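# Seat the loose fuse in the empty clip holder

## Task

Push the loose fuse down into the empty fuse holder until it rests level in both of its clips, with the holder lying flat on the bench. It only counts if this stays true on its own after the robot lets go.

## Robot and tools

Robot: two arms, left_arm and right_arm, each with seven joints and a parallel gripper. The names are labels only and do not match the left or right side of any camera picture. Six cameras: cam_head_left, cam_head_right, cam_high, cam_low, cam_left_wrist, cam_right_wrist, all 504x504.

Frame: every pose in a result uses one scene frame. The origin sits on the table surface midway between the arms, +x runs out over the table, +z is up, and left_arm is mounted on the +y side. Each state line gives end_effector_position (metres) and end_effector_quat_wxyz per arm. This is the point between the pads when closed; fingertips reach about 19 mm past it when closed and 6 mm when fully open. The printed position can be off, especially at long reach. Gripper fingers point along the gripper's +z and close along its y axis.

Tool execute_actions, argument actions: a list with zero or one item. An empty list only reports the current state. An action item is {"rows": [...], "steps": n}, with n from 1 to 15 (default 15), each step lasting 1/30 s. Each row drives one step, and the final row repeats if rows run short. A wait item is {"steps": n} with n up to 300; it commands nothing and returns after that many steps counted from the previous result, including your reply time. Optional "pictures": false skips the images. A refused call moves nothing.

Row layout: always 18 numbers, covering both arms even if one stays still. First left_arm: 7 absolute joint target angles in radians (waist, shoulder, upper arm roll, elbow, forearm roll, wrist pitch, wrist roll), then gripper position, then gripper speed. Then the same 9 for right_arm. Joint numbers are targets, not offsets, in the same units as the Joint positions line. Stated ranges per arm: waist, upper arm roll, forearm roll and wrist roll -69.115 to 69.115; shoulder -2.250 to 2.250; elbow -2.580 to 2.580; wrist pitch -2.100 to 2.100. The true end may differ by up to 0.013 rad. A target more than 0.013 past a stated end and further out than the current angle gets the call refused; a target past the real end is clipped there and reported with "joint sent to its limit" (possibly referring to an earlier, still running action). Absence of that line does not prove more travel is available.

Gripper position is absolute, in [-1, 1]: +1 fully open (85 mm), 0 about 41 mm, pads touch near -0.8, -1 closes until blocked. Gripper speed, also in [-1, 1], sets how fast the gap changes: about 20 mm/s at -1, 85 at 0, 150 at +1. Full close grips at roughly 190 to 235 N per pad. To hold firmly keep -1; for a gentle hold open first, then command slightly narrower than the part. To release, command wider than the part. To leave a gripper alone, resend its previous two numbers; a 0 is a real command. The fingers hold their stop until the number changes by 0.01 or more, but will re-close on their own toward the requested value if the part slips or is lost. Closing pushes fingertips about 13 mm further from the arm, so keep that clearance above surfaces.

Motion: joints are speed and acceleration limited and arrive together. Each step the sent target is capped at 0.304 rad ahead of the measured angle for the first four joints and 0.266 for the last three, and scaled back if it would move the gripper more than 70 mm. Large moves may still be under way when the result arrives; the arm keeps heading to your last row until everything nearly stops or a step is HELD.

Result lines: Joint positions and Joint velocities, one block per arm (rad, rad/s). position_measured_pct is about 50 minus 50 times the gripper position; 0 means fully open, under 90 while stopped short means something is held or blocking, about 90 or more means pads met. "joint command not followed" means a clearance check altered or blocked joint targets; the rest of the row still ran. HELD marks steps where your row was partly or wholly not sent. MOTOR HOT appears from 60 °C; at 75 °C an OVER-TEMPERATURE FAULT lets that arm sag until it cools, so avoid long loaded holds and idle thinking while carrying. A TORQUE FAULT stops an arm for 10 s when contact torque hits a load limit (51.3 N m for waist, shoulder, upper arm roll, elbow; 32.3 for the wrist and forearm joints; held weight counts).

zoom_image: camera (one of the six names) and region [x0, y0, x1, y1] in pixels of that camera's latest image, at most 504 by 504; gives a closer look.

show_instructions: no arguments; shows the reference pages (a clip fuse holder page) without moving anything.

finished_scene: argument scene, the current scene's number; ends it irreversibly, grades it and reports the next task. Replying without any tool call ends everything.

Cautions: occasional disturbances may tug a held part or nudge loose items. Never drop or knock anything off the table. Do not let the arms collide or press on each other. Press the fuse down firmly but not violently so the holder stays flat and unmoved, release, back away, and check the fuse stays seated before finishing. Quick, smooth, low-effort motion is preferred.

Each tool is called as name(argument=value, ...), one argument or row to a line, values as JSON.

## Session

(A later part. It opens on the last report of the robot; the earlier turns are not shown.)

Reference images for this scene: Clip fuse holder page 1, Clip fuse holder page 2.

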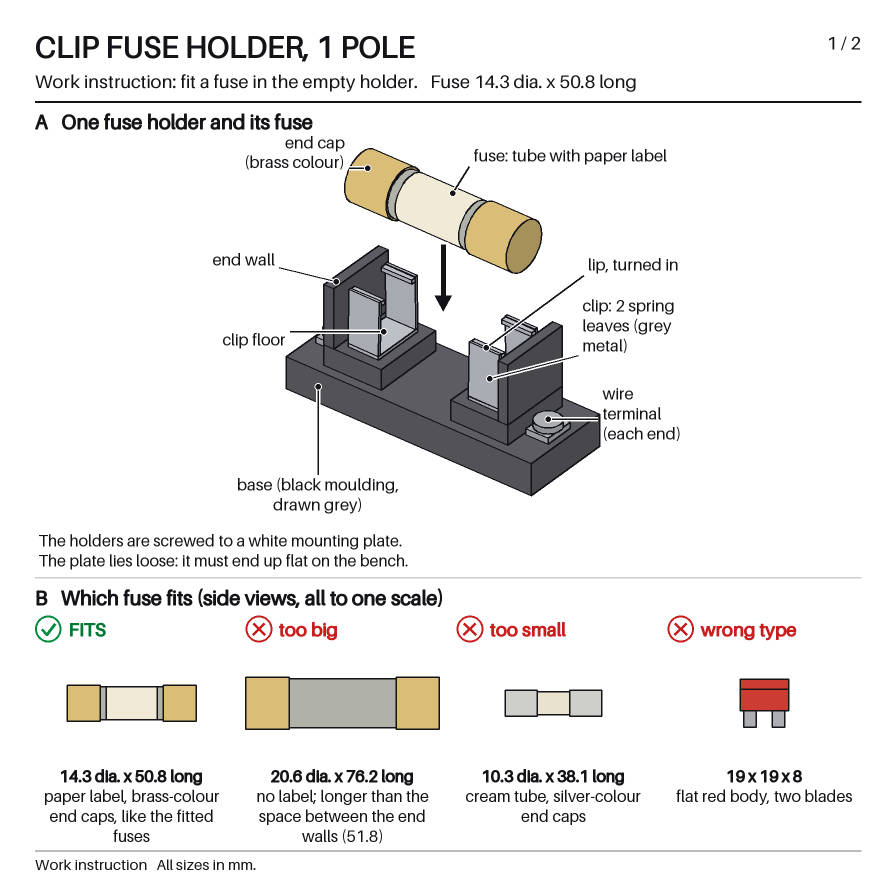

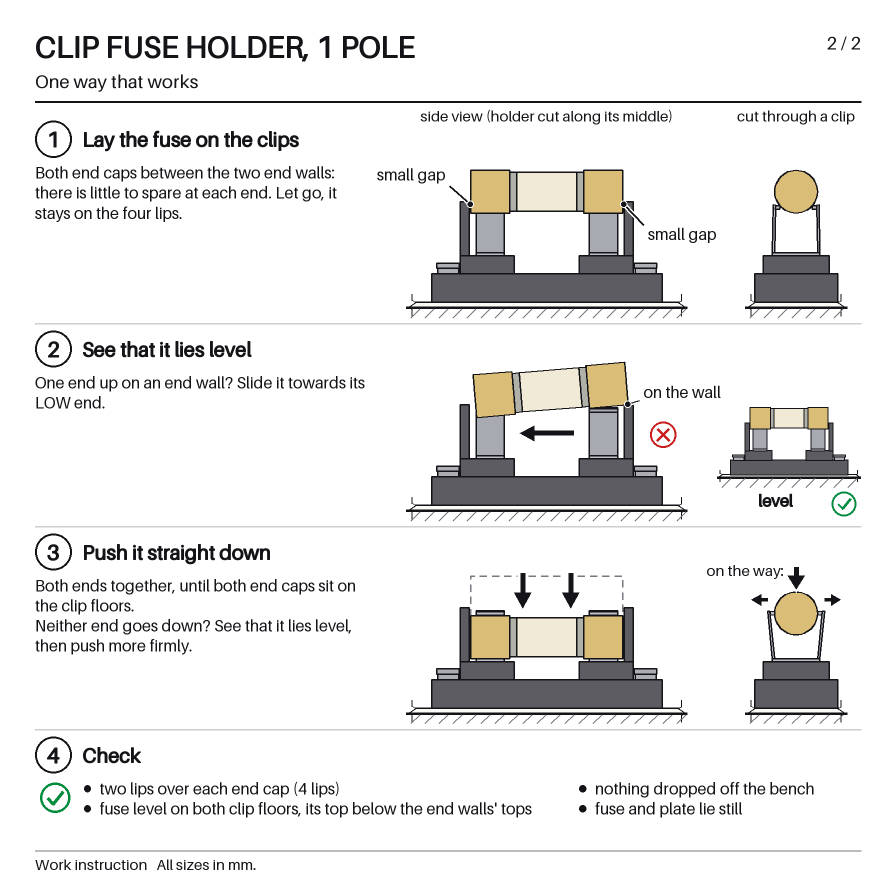

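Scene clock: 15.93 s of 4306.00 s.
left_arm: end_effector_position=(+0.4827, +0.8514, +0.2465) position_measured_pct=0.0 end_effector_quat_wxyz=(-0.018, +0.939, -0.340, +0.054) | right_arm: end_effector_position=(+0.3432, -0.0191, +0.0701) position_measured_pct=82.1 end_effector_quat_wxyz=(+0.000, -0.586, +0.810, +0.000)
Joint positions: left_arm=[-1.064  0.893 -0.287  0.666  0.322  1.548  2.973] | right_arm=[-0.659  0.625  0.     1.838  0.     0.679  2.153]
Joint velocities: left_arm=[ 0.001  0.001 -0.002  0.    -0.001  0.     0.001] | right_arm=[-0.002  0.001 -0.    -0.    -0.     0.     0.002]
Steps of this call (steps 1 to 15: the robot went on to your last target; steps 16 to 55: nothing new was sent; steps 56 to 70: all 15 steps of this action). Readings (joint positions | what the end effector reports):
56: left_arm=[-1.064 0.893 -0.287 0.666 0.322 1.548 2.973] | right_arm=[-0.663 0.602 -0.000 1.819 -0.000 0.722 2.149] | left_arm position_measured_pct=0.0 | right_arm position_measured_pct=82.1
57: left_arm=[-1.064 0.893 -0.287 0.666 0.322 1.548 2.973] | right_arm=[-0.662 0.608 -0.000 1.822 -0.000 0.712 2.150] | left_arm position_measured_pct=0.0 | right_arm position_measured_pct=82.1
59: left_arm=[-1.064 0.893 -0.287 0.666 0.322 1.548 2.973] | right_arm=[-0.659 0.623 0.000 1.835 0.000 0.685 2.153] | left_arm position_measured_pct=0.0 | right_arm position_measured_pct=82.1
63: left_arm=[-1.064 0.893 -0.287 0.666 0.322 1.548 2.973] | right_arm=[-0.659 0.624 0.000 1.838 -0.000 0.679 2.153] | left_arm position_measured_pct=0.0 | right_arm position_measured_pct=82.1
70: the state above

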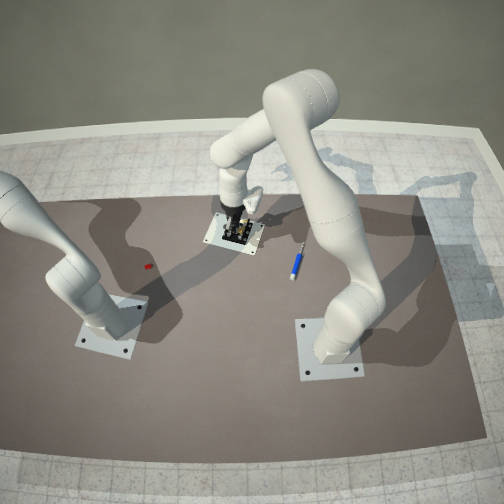

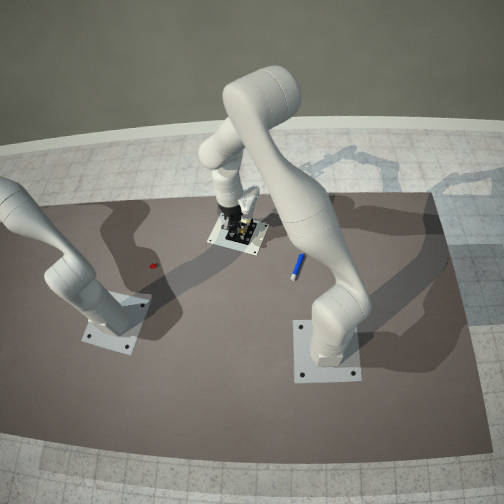

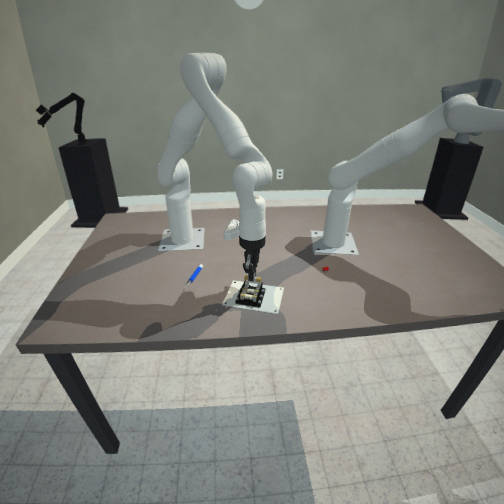

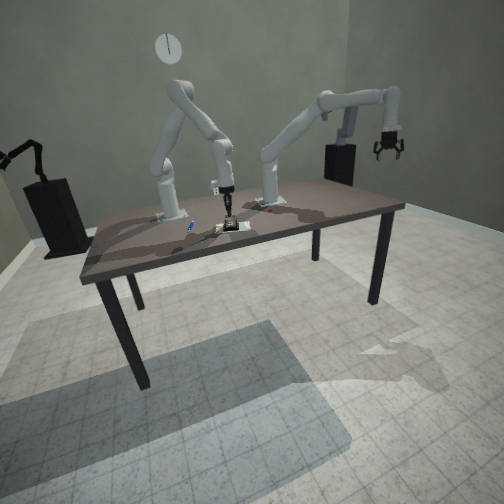

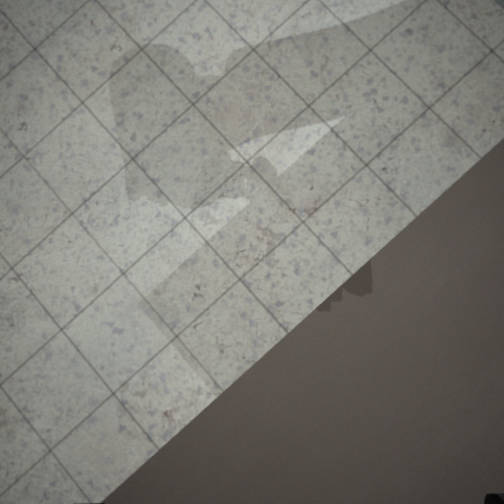

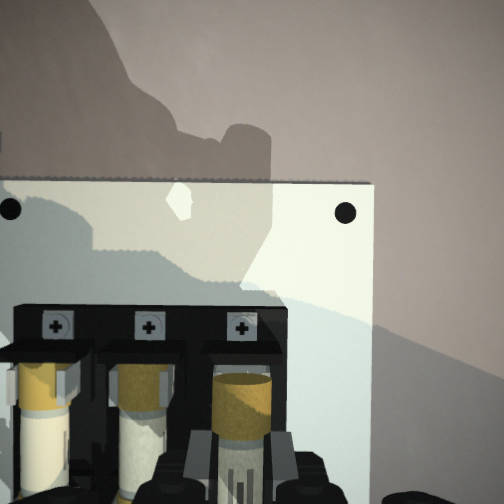

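execute_actions(
  actions=[
    {"rows": [[-1.064,0.893,-0.287,0.666,0.322,1.548,2.973,1,0,-0.6594,0.6411,0,1.8425,0,0.6580,2.1528,-1,-0.3]], "steps": 12},
  ],
)

zoom_image(
  camera="cam_right_wrist",
  region=[100, 280, 380, 504],
)

zoom_image(
  camera="cam_high",
  region=[220, 260, 290, 315],
)

Scene clock: 17.53 s of 4306.00 s.
left_arm: end_effector_position=(+0.4827, +0.8514, +0.2465) position_measured_pct=0.0 end_effector_quat_wxyz=(-0.018, +0.939, -0.340, +0.054) | right_arm: end_effector_position=(+0.3433, -0.0187, +0.0621) position_measured_pct=82.1 end_effector_quat_wxyz=(+0.000, -0.586, +0.810, +0.000)
Joint positions: left_arm=[-1.064  0.893 -0.287  0.666  0.322  1.548  2.973] | right_arm=[-0.659  0.641  0.     1.843  0.     0.658  2.153]
Joint velocities: left_arm=[ 0.     0.002  0.    -0.    -0.    -0.     0.   ] | right_arm=[ 0.     0.002 -0.     0.002  0.     0.001  0.001]
Steps of this call (steps 1 to 15: the robot went on to your last target; steps 16 to 36: nothing new was sent; steps 37 to 48: all 12 steps of this action). Readings (joint positions | what the end effector reports):
37: left_arm=[-1.064 0.893 -0.287 0.666 0.322 1.548 2.973] | right_arm=[-0.659 0.626 0.000 1.838 0.000 0.678 2.153] | left_arm position_measured_pct=0.0 | right_arm position_measured_pct=82.1
38: left_arm=[-1.064 0.893 -0.287 0.666 0.322 1.548 2.973] | right_arm=[-0.659 0.632 0.000 1.839 0.000 0.671 2.153] | left_arm position_measured_pct=0.0 | right_arm position_measured_pct=82.1
40: left_arm=[-1.064 0.893 -0.287 0.666 0.322 1.548 2.973] | right_arm=[-0.659 0.640 -0.000 1.842 -0.000 0.660 2.153] | left_arm position_measured_pct=0.0 | right_arm position_measured_pct=82.1
44: left_arm=[-1.064 0.893 -0.287 0.666 0.322 1.548 2.973] | right_arm=[-0.659 0.641 -0.000 1.842 0.000 0.658 2.153] | left_arm position_measured_pct=0.0 | right_arm position_measured_pct=82.1
48: the state above

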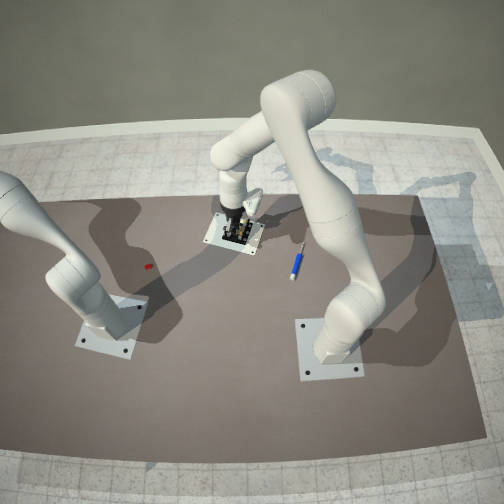

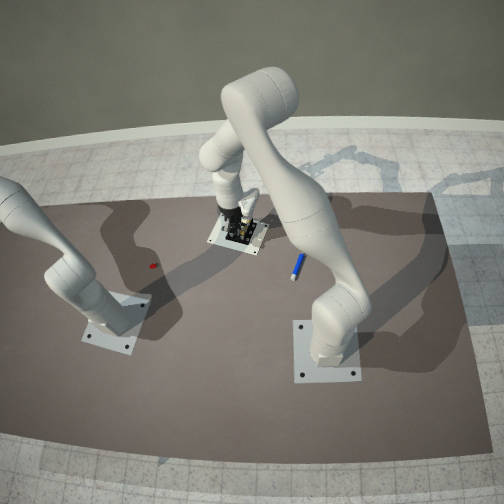

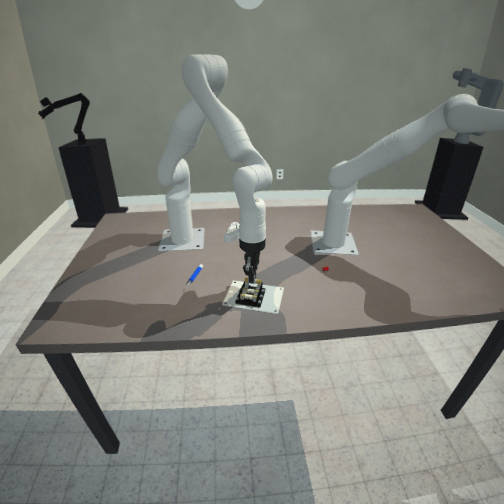

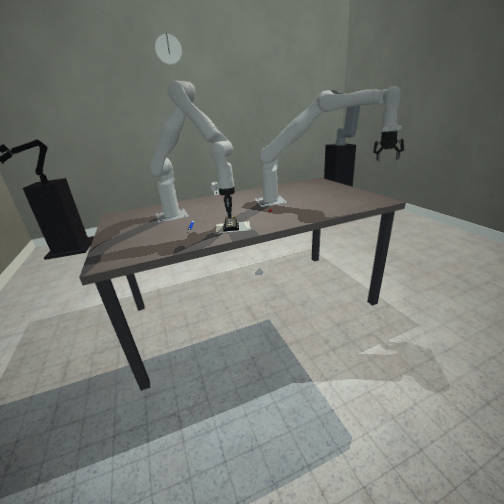

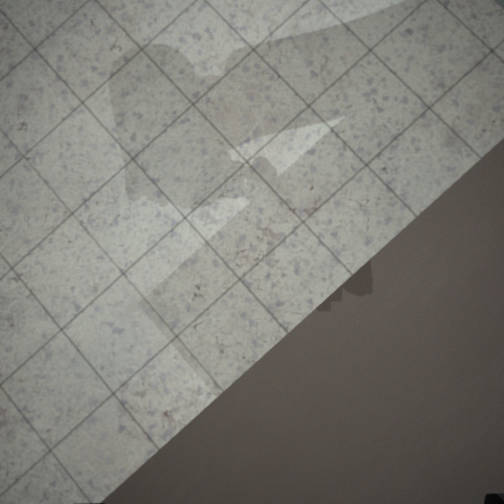

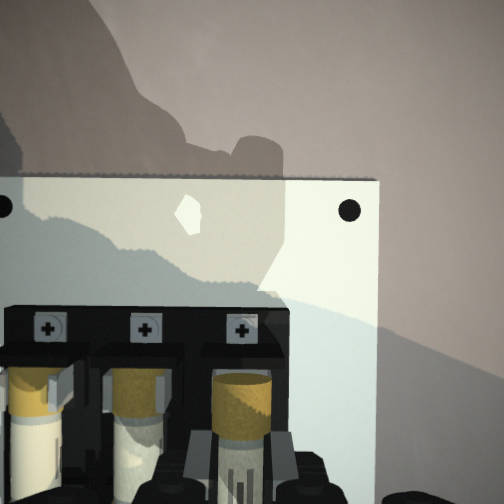

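Region (100, 280, 380, 504) of cam_right_wrist's 504x504 image, scaled by 1.800; it fills the top 403 rows of this view, and the rest is white.

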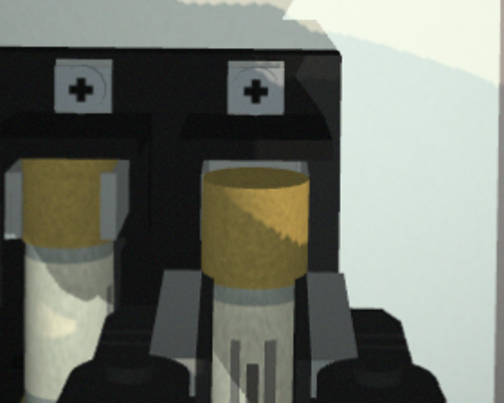

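Region (220, 260, 290, 315) of cam_high's 504x504 image, scaled by 7.200, with more detail than that image has; it fills the top 396 rows of this view, and the rest is white.

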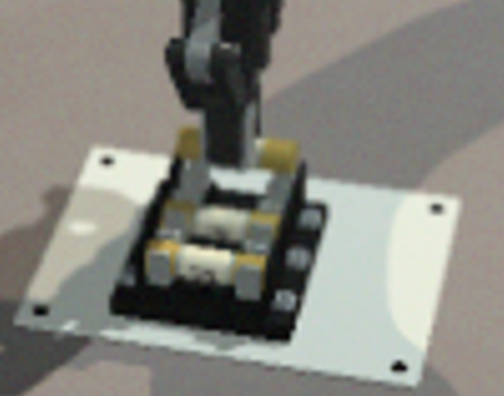

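execute_actions(
  actions=[
    {"rows": [[-1.064,0.893,-0.287,0.666,0.322,1.548,2.973,1,0,-0.6592,0.6430,0,1.8436,0,0.6550,2.1530,-1,-0.3],[-1.064,0.893,-0.287,0.666,0.322,1.548,2.973,1,0,-0.6592,0.6449,0,1.8443,0,0.6524,2.1530,-1,-0.3],[-1.064,0.893,-0.287,0.666,0.322,1.548,2.973,1,0,-0.6592,0.6468,0,1.8450,0,0.6498,2.1530,-1,-0.3],[-1.064,0.893,-0.287,0.666,0.322,1.548,2.973,1,0,-0.6592,0.6488,0,1.8456,0,0.6472,2.1530,-1,-0.3],[-1.064,0.893,-0.287,0.666,0.322,1.548,2.973,1,0,-0.6592,0.6507,0,1.8463,0,0.6446,2.1530,-1,-0.3]], "steps": 13},
  ],
)

zoom_image(
  camera="cam_right_wrist",
  region=[100, 280, 380, 504],
)

zoom_image(
  camera="cam_high",
  region=[220, 260, 290, 315],
)

Scene clock: 19.07 s of 4306.00 s.
left_arm: end_effector_position=(+0.4827, +0.8514, +0.2465) position_measured_pct=0.0 end_effector_quat_wxyz=(-0.018, +0.939, -0.340, +0.054) | right_arm: end_effector_position=(+0.3433, -0.0188, +0.0571) position_measured_pct=82.1 end_effector_quat_wxyz=(+0.000, -0.586, +0.810, +0.000)
Joint positions: left_arm=[-1.064  0.893 -0.287  0.666  0.322  1.548  2.973] | right_arm=[-0.659  0.651  0.     1.846  0.     0.645  2.153]
Joint velocities: left_arm=[ 0.001  0.002  0.     0.    -0.002  0.001  0.002] | right_arm=[ 0.     0.002  0.    -0.001 -0.     0.001  0.   ]
Steps of this call (steps 1 to 15: the robot went on to your last target; steps 16 to 33: nothing new was sent; steps 34 to 46: all 13 steps of this action). Readings (joint positions | what the end effector reports):
34: left_arm=[-1.064 0.893 -0.287 0.666 0.322 1.548 2.973] | right_arm=[-0.659 0.642 -0.000 1.843 -0.000 0.657 2.153] | left_arm position_measured_pct=0.0 | right_arm position_measured_pct=82.1
35: left_arm=[-1.064 0.893 -0.287 0.666 0.322 1.548 2.973] | right_arm=[-0.659 0.643 -0.000 1.843 -0.000 0.655 2.153] | left_arm position_measured_pct=0.0 | right_arm position_measured_pct=82.1
37: left_arm=[-1.064 0.893 -0.287 0.666 0.322 1.548 2.973] | right_arm=[-0.659 0.647 0.000 1.845 0.000 0.651 2.153] | left_arm position_measured_pct=0.0 | right_arm position_measured_pct=82.1
41: left_arm=[-1.064 0.893 -0.287 0.666 0.322 1.548 2.973] | right_arm=[-0.659 0.650 -0.000 1.846 -0.000 0.645 2.153] | left_arm position_measured_pct=0.0 | right_arm position_measured_pct=82.1
46: the state above

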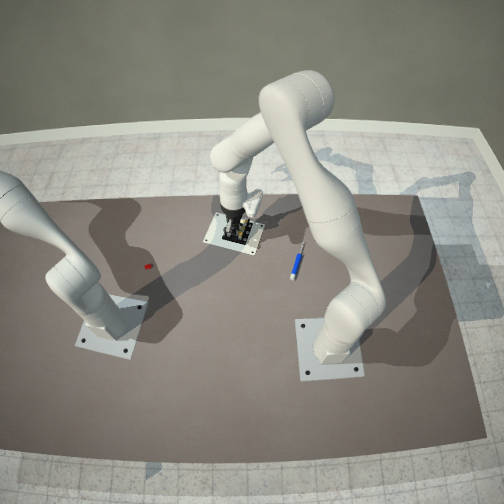

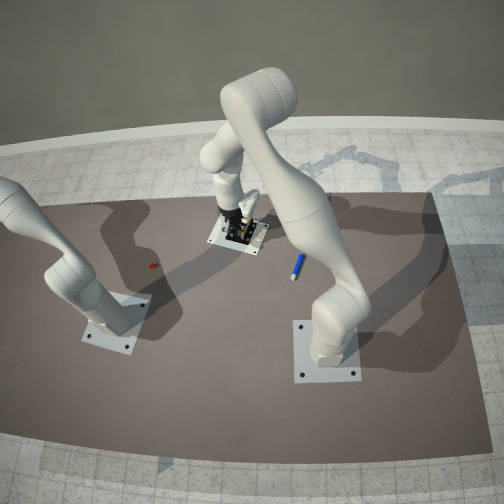

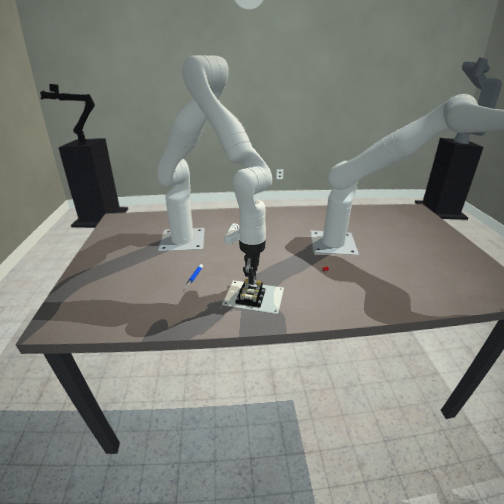

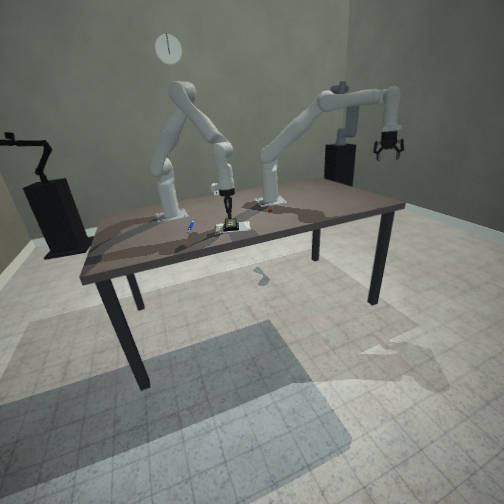

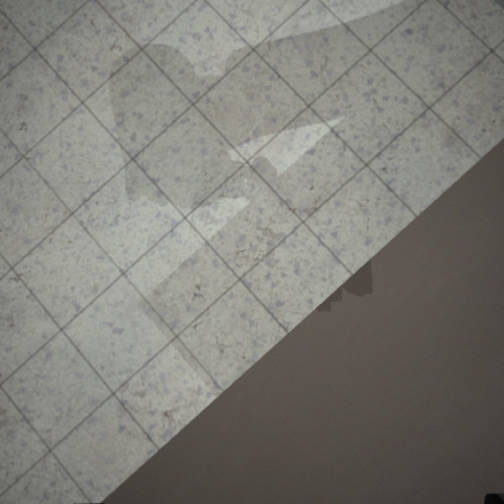

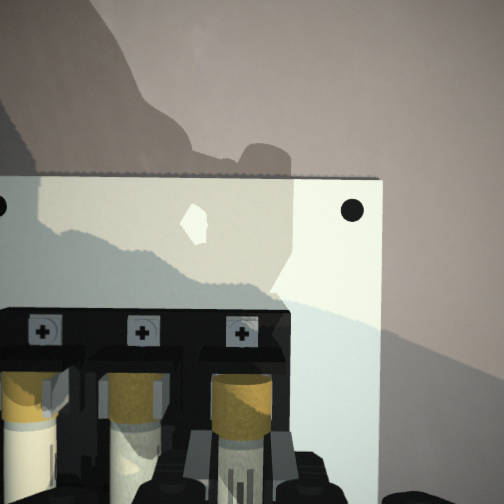

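Region (100, 280, 380, 504) of cam_right_wrist's 504x504 image, scaled by 1.800; it fills the top 403 rows of this view, and the rest is white.

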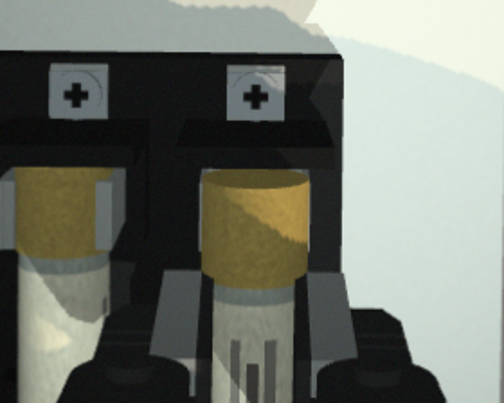

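Region (220, 260, 290, 315) of cam_high's 504x504 image, scaled by 7.200, with more detail than that image has; it fills the top 396 rows of this view, and the rest is white.

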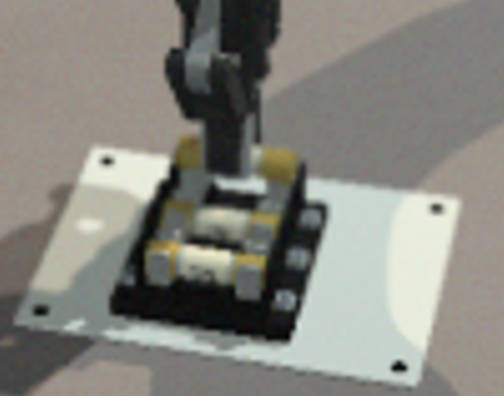

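execute_actions(
  actions=[
    {"rows": [[-1.064,0.893,-0.287,0.666,0.322,1.548,2.973,1,0,-0.6592,0.6519,0,1.8467,0,0.6430,2.1530,-1,-0.3],[-1.064,0.893,-0.287,0.666,0.322,1.548,2.973,1,0,-0.6592,0.6531,0,1.8470,0,0.6415,2.1530,-1,-0.3],[-1.064,0.893,-0.287,0.666,0.322,1.548,2.973,1,0,-0.6592,0.6543,0,1.8474,0,0.6399,2.1530,-1,-0.3],[-1.064,0.893,-0.287,0.666,0.322,1.548,2.973,1,0,-0.6592,0.6565,0,1.8482,0,0.6392,2.1530,-1,-0.3],[-1.064,0.893,-0.287,0.666,0.322,1.548,2.973,1,0,-0.6592,0.6588,0,1.8490,0,0.6385,2.1530,-1,-0.3],[-1.064,0.893,-0.287,0.666,0.322,1.548,2.973,1,0,-0.6592,0.6610,0,1.8498,0,0.6377,2.1530,-1,-0.3],[-1.064,0.893,-0.287,0.666,0.322,1.548,2.973,1,0,-0.6592,0.6633,0,1.8506,0,0.6370,2.1530,-1,-0.3],[-1.064,0.893,-0.287,0.666,0.322,1.548,2.973,1,0,-0.6592,0.6655,0,1.8514,0,0.6363,2.1530,-1,-0.3],[-1.064,0.893,-0.287,0.666,0.322,1.548,2.973,1,0,-0.6592,0.6677,0,1.8521,0,0.6356,2.1530,-1,-0.3],[-1.064,0.893,-0.287,0.666,0.322,1.548,2.973,1,0,-0.6592,0.6700,0,1.8529,0,0.6349,2.1530,-1,-0.3],[-1.064,0.893,-0.287,0.666,0.322,1.548,2.973,1,0,-0.6592,0.6722,0,1.8537,0,0.6341,2.1530,-1,-0.3]], "steps": 15},
  ],
)

zoom_image(
  camera="cam_high",
  region=[220, 260, 290, 315],
)

Scene clock: 21.70 s of 4306.00 s.
left_arm: end_effector_position=(+0.4827, +0.8514, +0.2465) position_measured_pct=0.0 end_effector_quat_wxyz=(-0.018, +0.939, -0.340, +0.054) | right_arm: end_effector_position=(+0.3432, -0.0186, +0.0535) position_measured_pct=82.1 end_effector_quat_wxyz=(+0.000, -0.586, +0.810, +0.000)
Joint positions: left_arm=[-1.064  0.893 -0.287  0.666  0.322  1.548  2.973] | right_arm=[-0.66   0.658 -0.     1.848 -0.     0.635  2.153]
Joint velocities: left_arm=[ 0.001  0.001 -0.001  0.     0.001  0.    -0.   ] | right_arm=[ 0.    -0.     0.     0.    -0.    -0.001 -0.   ]
Steps of this call (steps 1 to 15: the robot went on to your last target; steps 16 to 64: nothing new was sent; steps 65 to 79: all 15 steps of this action). Readings (joint positions | what the end effector reports):
65: left_arm=[-1.064 0.893 -0.287 0.666 0.322 1.548 2.973] | right_arm=[-0.659 0.651 0.000 1.846 -0.000 0.644 2.153] | left_arm position_measured_pct=0.0 | right_arm position_measured_pct=82.1
66: left_arm=[-1.064 0.893 -0.287 0.666 0.322 1.548 2.973] | right_arm=[-0.659 0.652 0.000 1.847 0.000 0.643 2.153] | left_arm position_measured_pct=0.0 | right_arm position_measured_pct=82.1
68: left_arm=[-1.064 0.893 -0.287 0.666 0.322 1.548 2.973] | right_arm=[-0.659 0.654 -0.000 1.847 0.000 0.641 2.153] | left_arm position_measured_pct=0.0 | right_arm position_measured_pct=82.1
72: left_arm=[-1.064 0.893 -0.287 0.666 0.322 1.548 2.973] | right_arm=[-0.659 0.656 -0.000 1.847 -0.000 0.639 2.153] | left_arm position_measured_pct=0.0 | right_arm position_measured_pct=82.1
79: the state above

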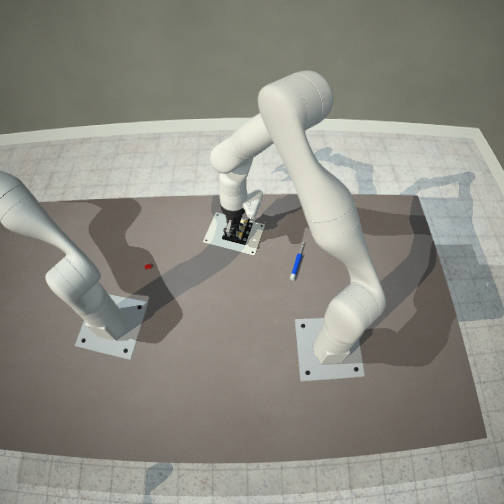

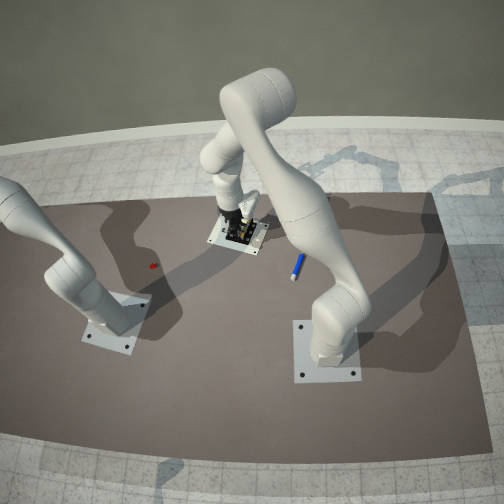

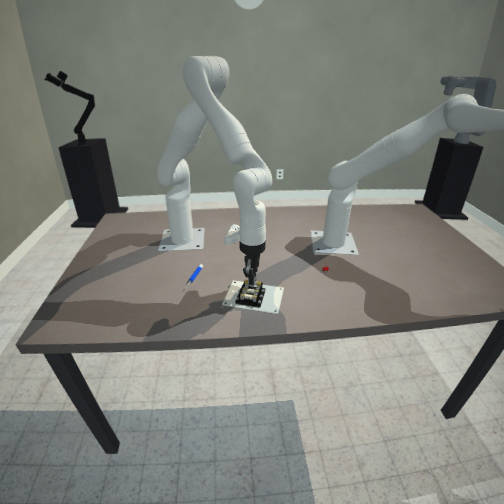

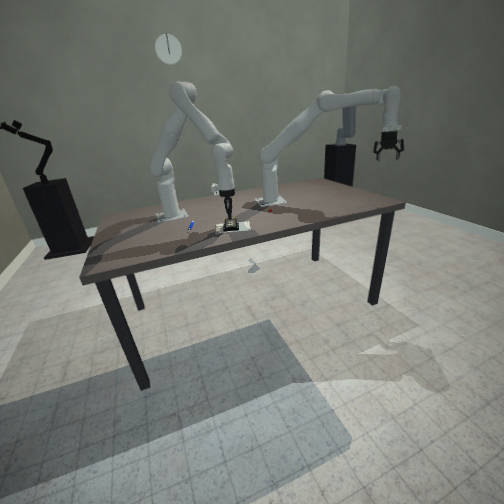

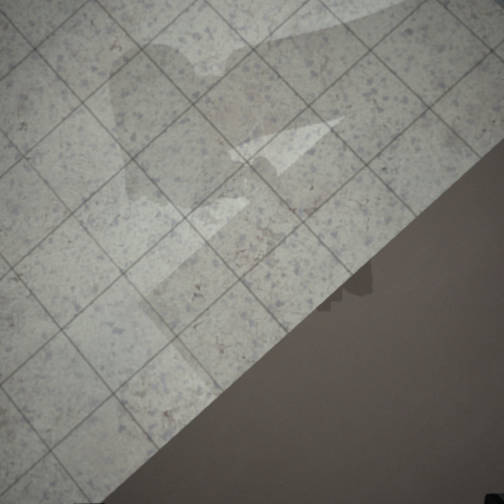

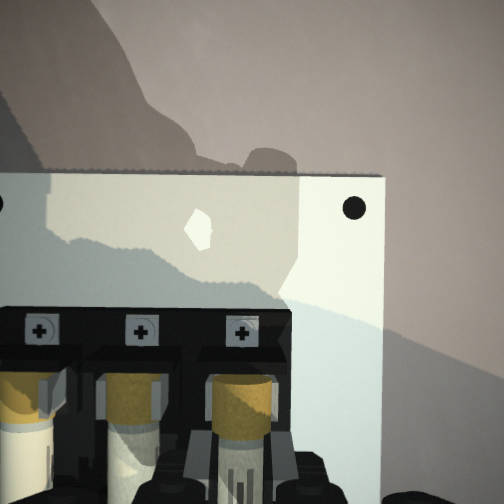

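Region (220, 260, 290, 315) of cam_high's 504x504 image, scaled by 7.200, with more detail than that image has; it fills the top 396 rows of this view, and the rest is white.

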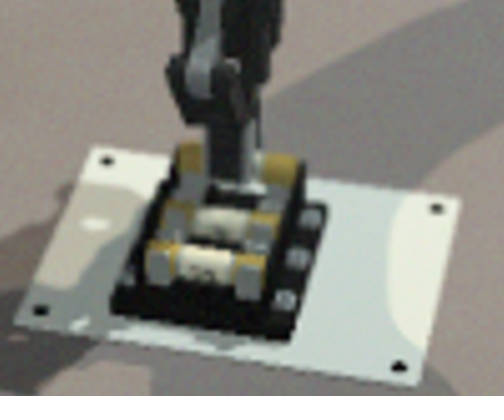

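execute_actions(
  actions=[
    {"rows": [[-1.064,0.893,-0.287,0.666,0.322,1.548,2.973,1,0,-0.6592,0.6730,0,1.8541,0,0.6341,2.1530,-1,-0.3],[-1.064,0.893,-0.287,0.666,0.322,1.548,2.973,1,0,-0.6592,0.6738,0,1.8545,0,0.6338,2.1530,-1,-0.3],[-1.064,0.893,-0.287,0.666,0.322,1.548,2.973,1,0,-0.6592,0.6745,0,1.8548,0,0.6330,2.1530,-1,-0.3],[-1.064,0.893,-0.287,0.666,0.322,1.548,2.973,1,0,-0.6592,0.6753,0,1.8551,0,0.6321,2.1530,-1,-0.3],[-1.064,0.893,-0.287,0.666,0.322,1.548,2.973,1,0,-0.6592,0.6760,0,1.8553,0,0.6311,2.1530,-1,-0.3],[-1.064,0.893,-0.287,0.666,0.322,1.548,2.973,1,0,-0.6592,0.6768,0,1.8556,0,0.6301,2.1530,-1,-0.3],[-1.064,0.893,-0.287,0.666,0.322,1.548,2.973,1,0,-0.6592,0.6775,0,1.8558,0,0.6291,2.1530,-1,-0.3],[-1.064,0.893,-0.287,0.666,0.322,1.548,2.973,1,0,-0.6592,0.6783,0,1.8561,0,0.6281,2.1530,-1,-0.3],[-1.064,0.893,-0.287,0.666,0.322,1.548,2.973,1,0,-0.6592,0.6790,0,1.8563,0,0.6271,2.1530,-1,-0.3],[-1.064,0.893,-0.287,0.666,0.322,1.548,2.973,1,0,-0.6592,0.6798,0,1.8566,0,0.6262,2.1530,-1,-0.3]], "steps": 13},
  ],
  pictures=false,
)

Scene clock: 23.57 s of 4306.00 s.
left_arm: end_effector_position=(+0.4827, +0.8514, +0.2465) position_measured_pct=0.0 end_effector_quat_wxyz=(-0.018, +0.939, -0.340, +0.054) | right_arm: end_effector_position=(+0.3413, -0.0203, +0.0465) position_measured_pct=82.1 end_effector_quat_wxyz=(-0.004, -0.586, +0.810, -0.000)
Joint positions: left_arm=[-1.064  0.893 -0.287  0.666  0.322  1.548  2.973] | right_arm=[-0.659  0.672 -0.     1.853  0.     0.625  2.153]
Joint velocities: left_arm=[-0.     0.    -0.    -0.    -0.003 -0.     0.002] | right_arm=[ 0.004  0.089  0.004  0.057  0.     0.021 -0.001]
Steps of this call (steps 1 to 15: the robot went on to your last target; steps 16 to 43: nothing new was sent; steps 44 to 56: all 13 steps of this action). Readings (joint positions | what the end effector reports):
44: left_arm=[-1.064 0.893 -0.287 0.666 0.322 1.548 2.973] | right_arm=[-0.660 0.658 -0.000 1.848 -0.000 0.635 2.153] | left_arm position_measured_pct=0.0 | right_arm position_measured_pct=82.1
45: left_arm=[-1.064 0.893 -0.287 0.666 0.322 1.548 2.973] | right_arm=[-0.660 0.658 -0.000 1.848 -0.000 0.635 2.153] | left_arm position_measured_pct=0.0 | right_arm position_measured_pct=82.1
47: left_arm=[-1.064 0.893 -0.287 0.666 0.322 1.548 2.973] | right_arm=[-0.660 0.658 -0.000 1.849 -0.000 0.634 2.153] | left_arm position_measured_pct=0.0 | right_arm position_measured_pct=82.1
51: left_arm=[-1.064 0.893 -0.287 0.666 0.322 1.548 2.973] | right_arm=[-0.660 0.662 -0.000 1.850 -0.000 0.630 2.153] | left_arm position_measured_pct=0.0 | right_arm position_measured_pct=82.1
56: the state above

execute_actions(
  actions=[
    {"rows": [[-1.064,0.893,-0.287,0.666,0.322,1.548,2.973,1,0,-0.6592,0.6770,0,1.8620,0,0.6100,2.1530,-1,-0.3],[-1.064,0.893,-0.287,0.666,0.322,1.548,2.973,1,0,-0.6592,0.6760,0,1.8650,0,0.6030,2.1530,-1,-0.3]], "steps": 12},
  ],
)

zoom_image(
  camera="cam_high",
  region=[220, 260, 290, 315],
)

Scene clock: 24.37 s of 4306.00 s.
left_arm: end_effector_position=(+0.4827, +0.8514, +0.2465) position_measured_pct=0.0 end_effector_quat_wxyz=(-0.018, +0.939, -0.340, +0.054) | right_arm: end_effector_position=(+0.3402, -0.0210, +0.0431) position_measured_pct=82.1 end_effector_quat_wxyz=(-0.001, -0.586, +0.810, +0.000)
Joint positions: left_arm=[-1.064  0.893 -0.287  0.666  0.322  1.548  2.973] | right_arm=[-0.659  0.674 -0.     1.865 -0.     0.604  2.153]
Joint velocities: left_arm=[-0.    -0.001 -0.001 -0.     0.001 -0.002 -0.001] | right_arm=[ 0.     0.001 -0.    -0.001  0.    -0.     0.   ]
Steps of this call (steps 1 to 12: the robot went on to your last target; steps 13 to 24: all 12 steps of this action). Readings (joint positions | what the end effector reports):
13: left_arm=[-1.064 0.893 -0.287 0.666 0.322 1.548 2.973] | right_arm=[-0.659 0.676 -0.000 1.855 0.000 0.624 2.153] | left_arm position_measured_pct=0.0 | right_arm position_measured_pct=82.1
14: left_arm=[-1.064 0.893 -0.287 0.666 0.322 1.548 2.973] | right_arm=[-0.659 0.675 -0.000 1.859 0.000 0.617 2.153] | left_arm position_measured_pct=0.0 | right_arm position_measured_pct=82.1
16: left_arm=[-1.064 0.893 -0.287 0.666 0.322 1.548 2.973] | right_arm=[-0.659 0.674 -0.000 1.864 -0.000 0.606 2.153] | left_arm position_measured_pct=0.0 | right_arm position_measured_pct=82.1
20: left_arm=[-1.064 0.893 -0.287 0.666 0.322 1.548 2.973] | right_arm=[-0.659 0.674 -0.000 1.865 -0.000 0.604 2.153] | left_arm position_measured_pct=0.0 | right_arm position_measured_pct=82.1
24: the state above

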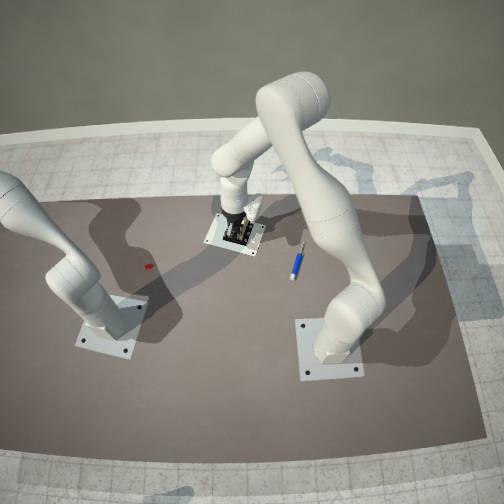

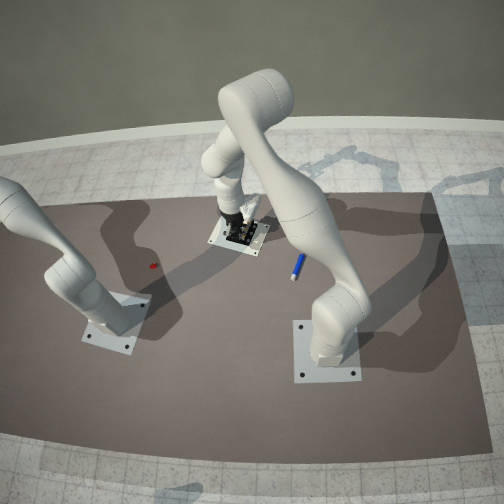

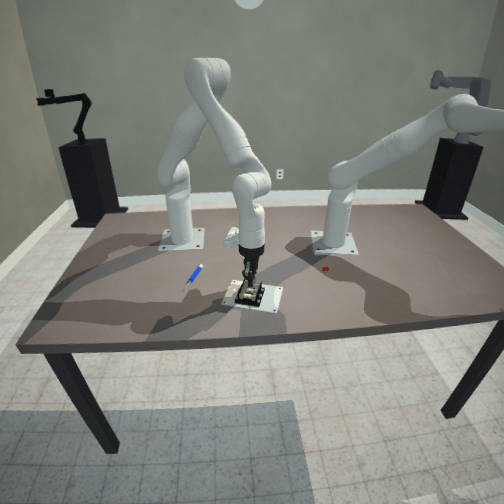

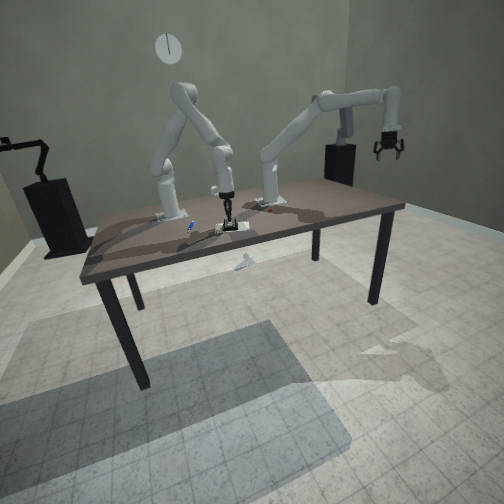

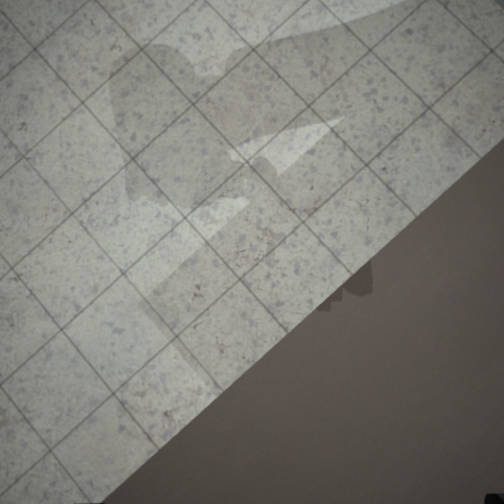

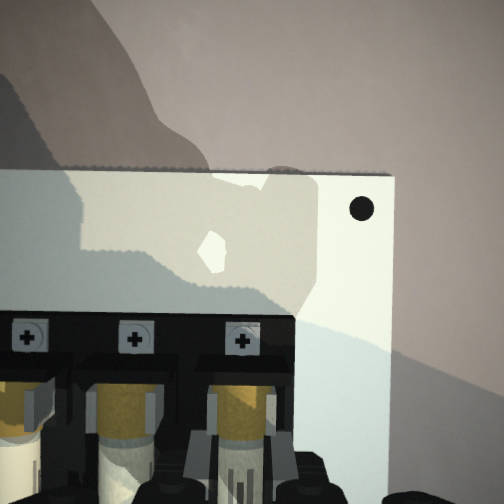

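Region (220, 260, 290, 315) of cam_high's 504x504 image, scaled by 7.200, with more detail than that image has; it fills the top 396 rows of this view, and the rest is white.

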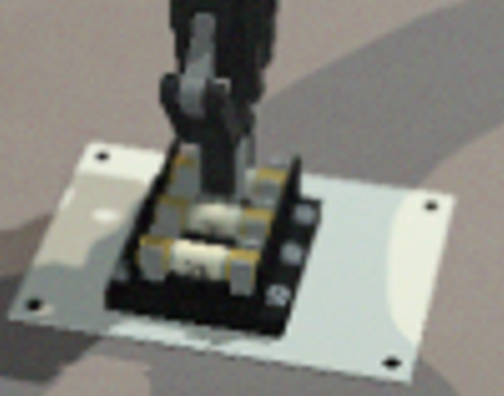

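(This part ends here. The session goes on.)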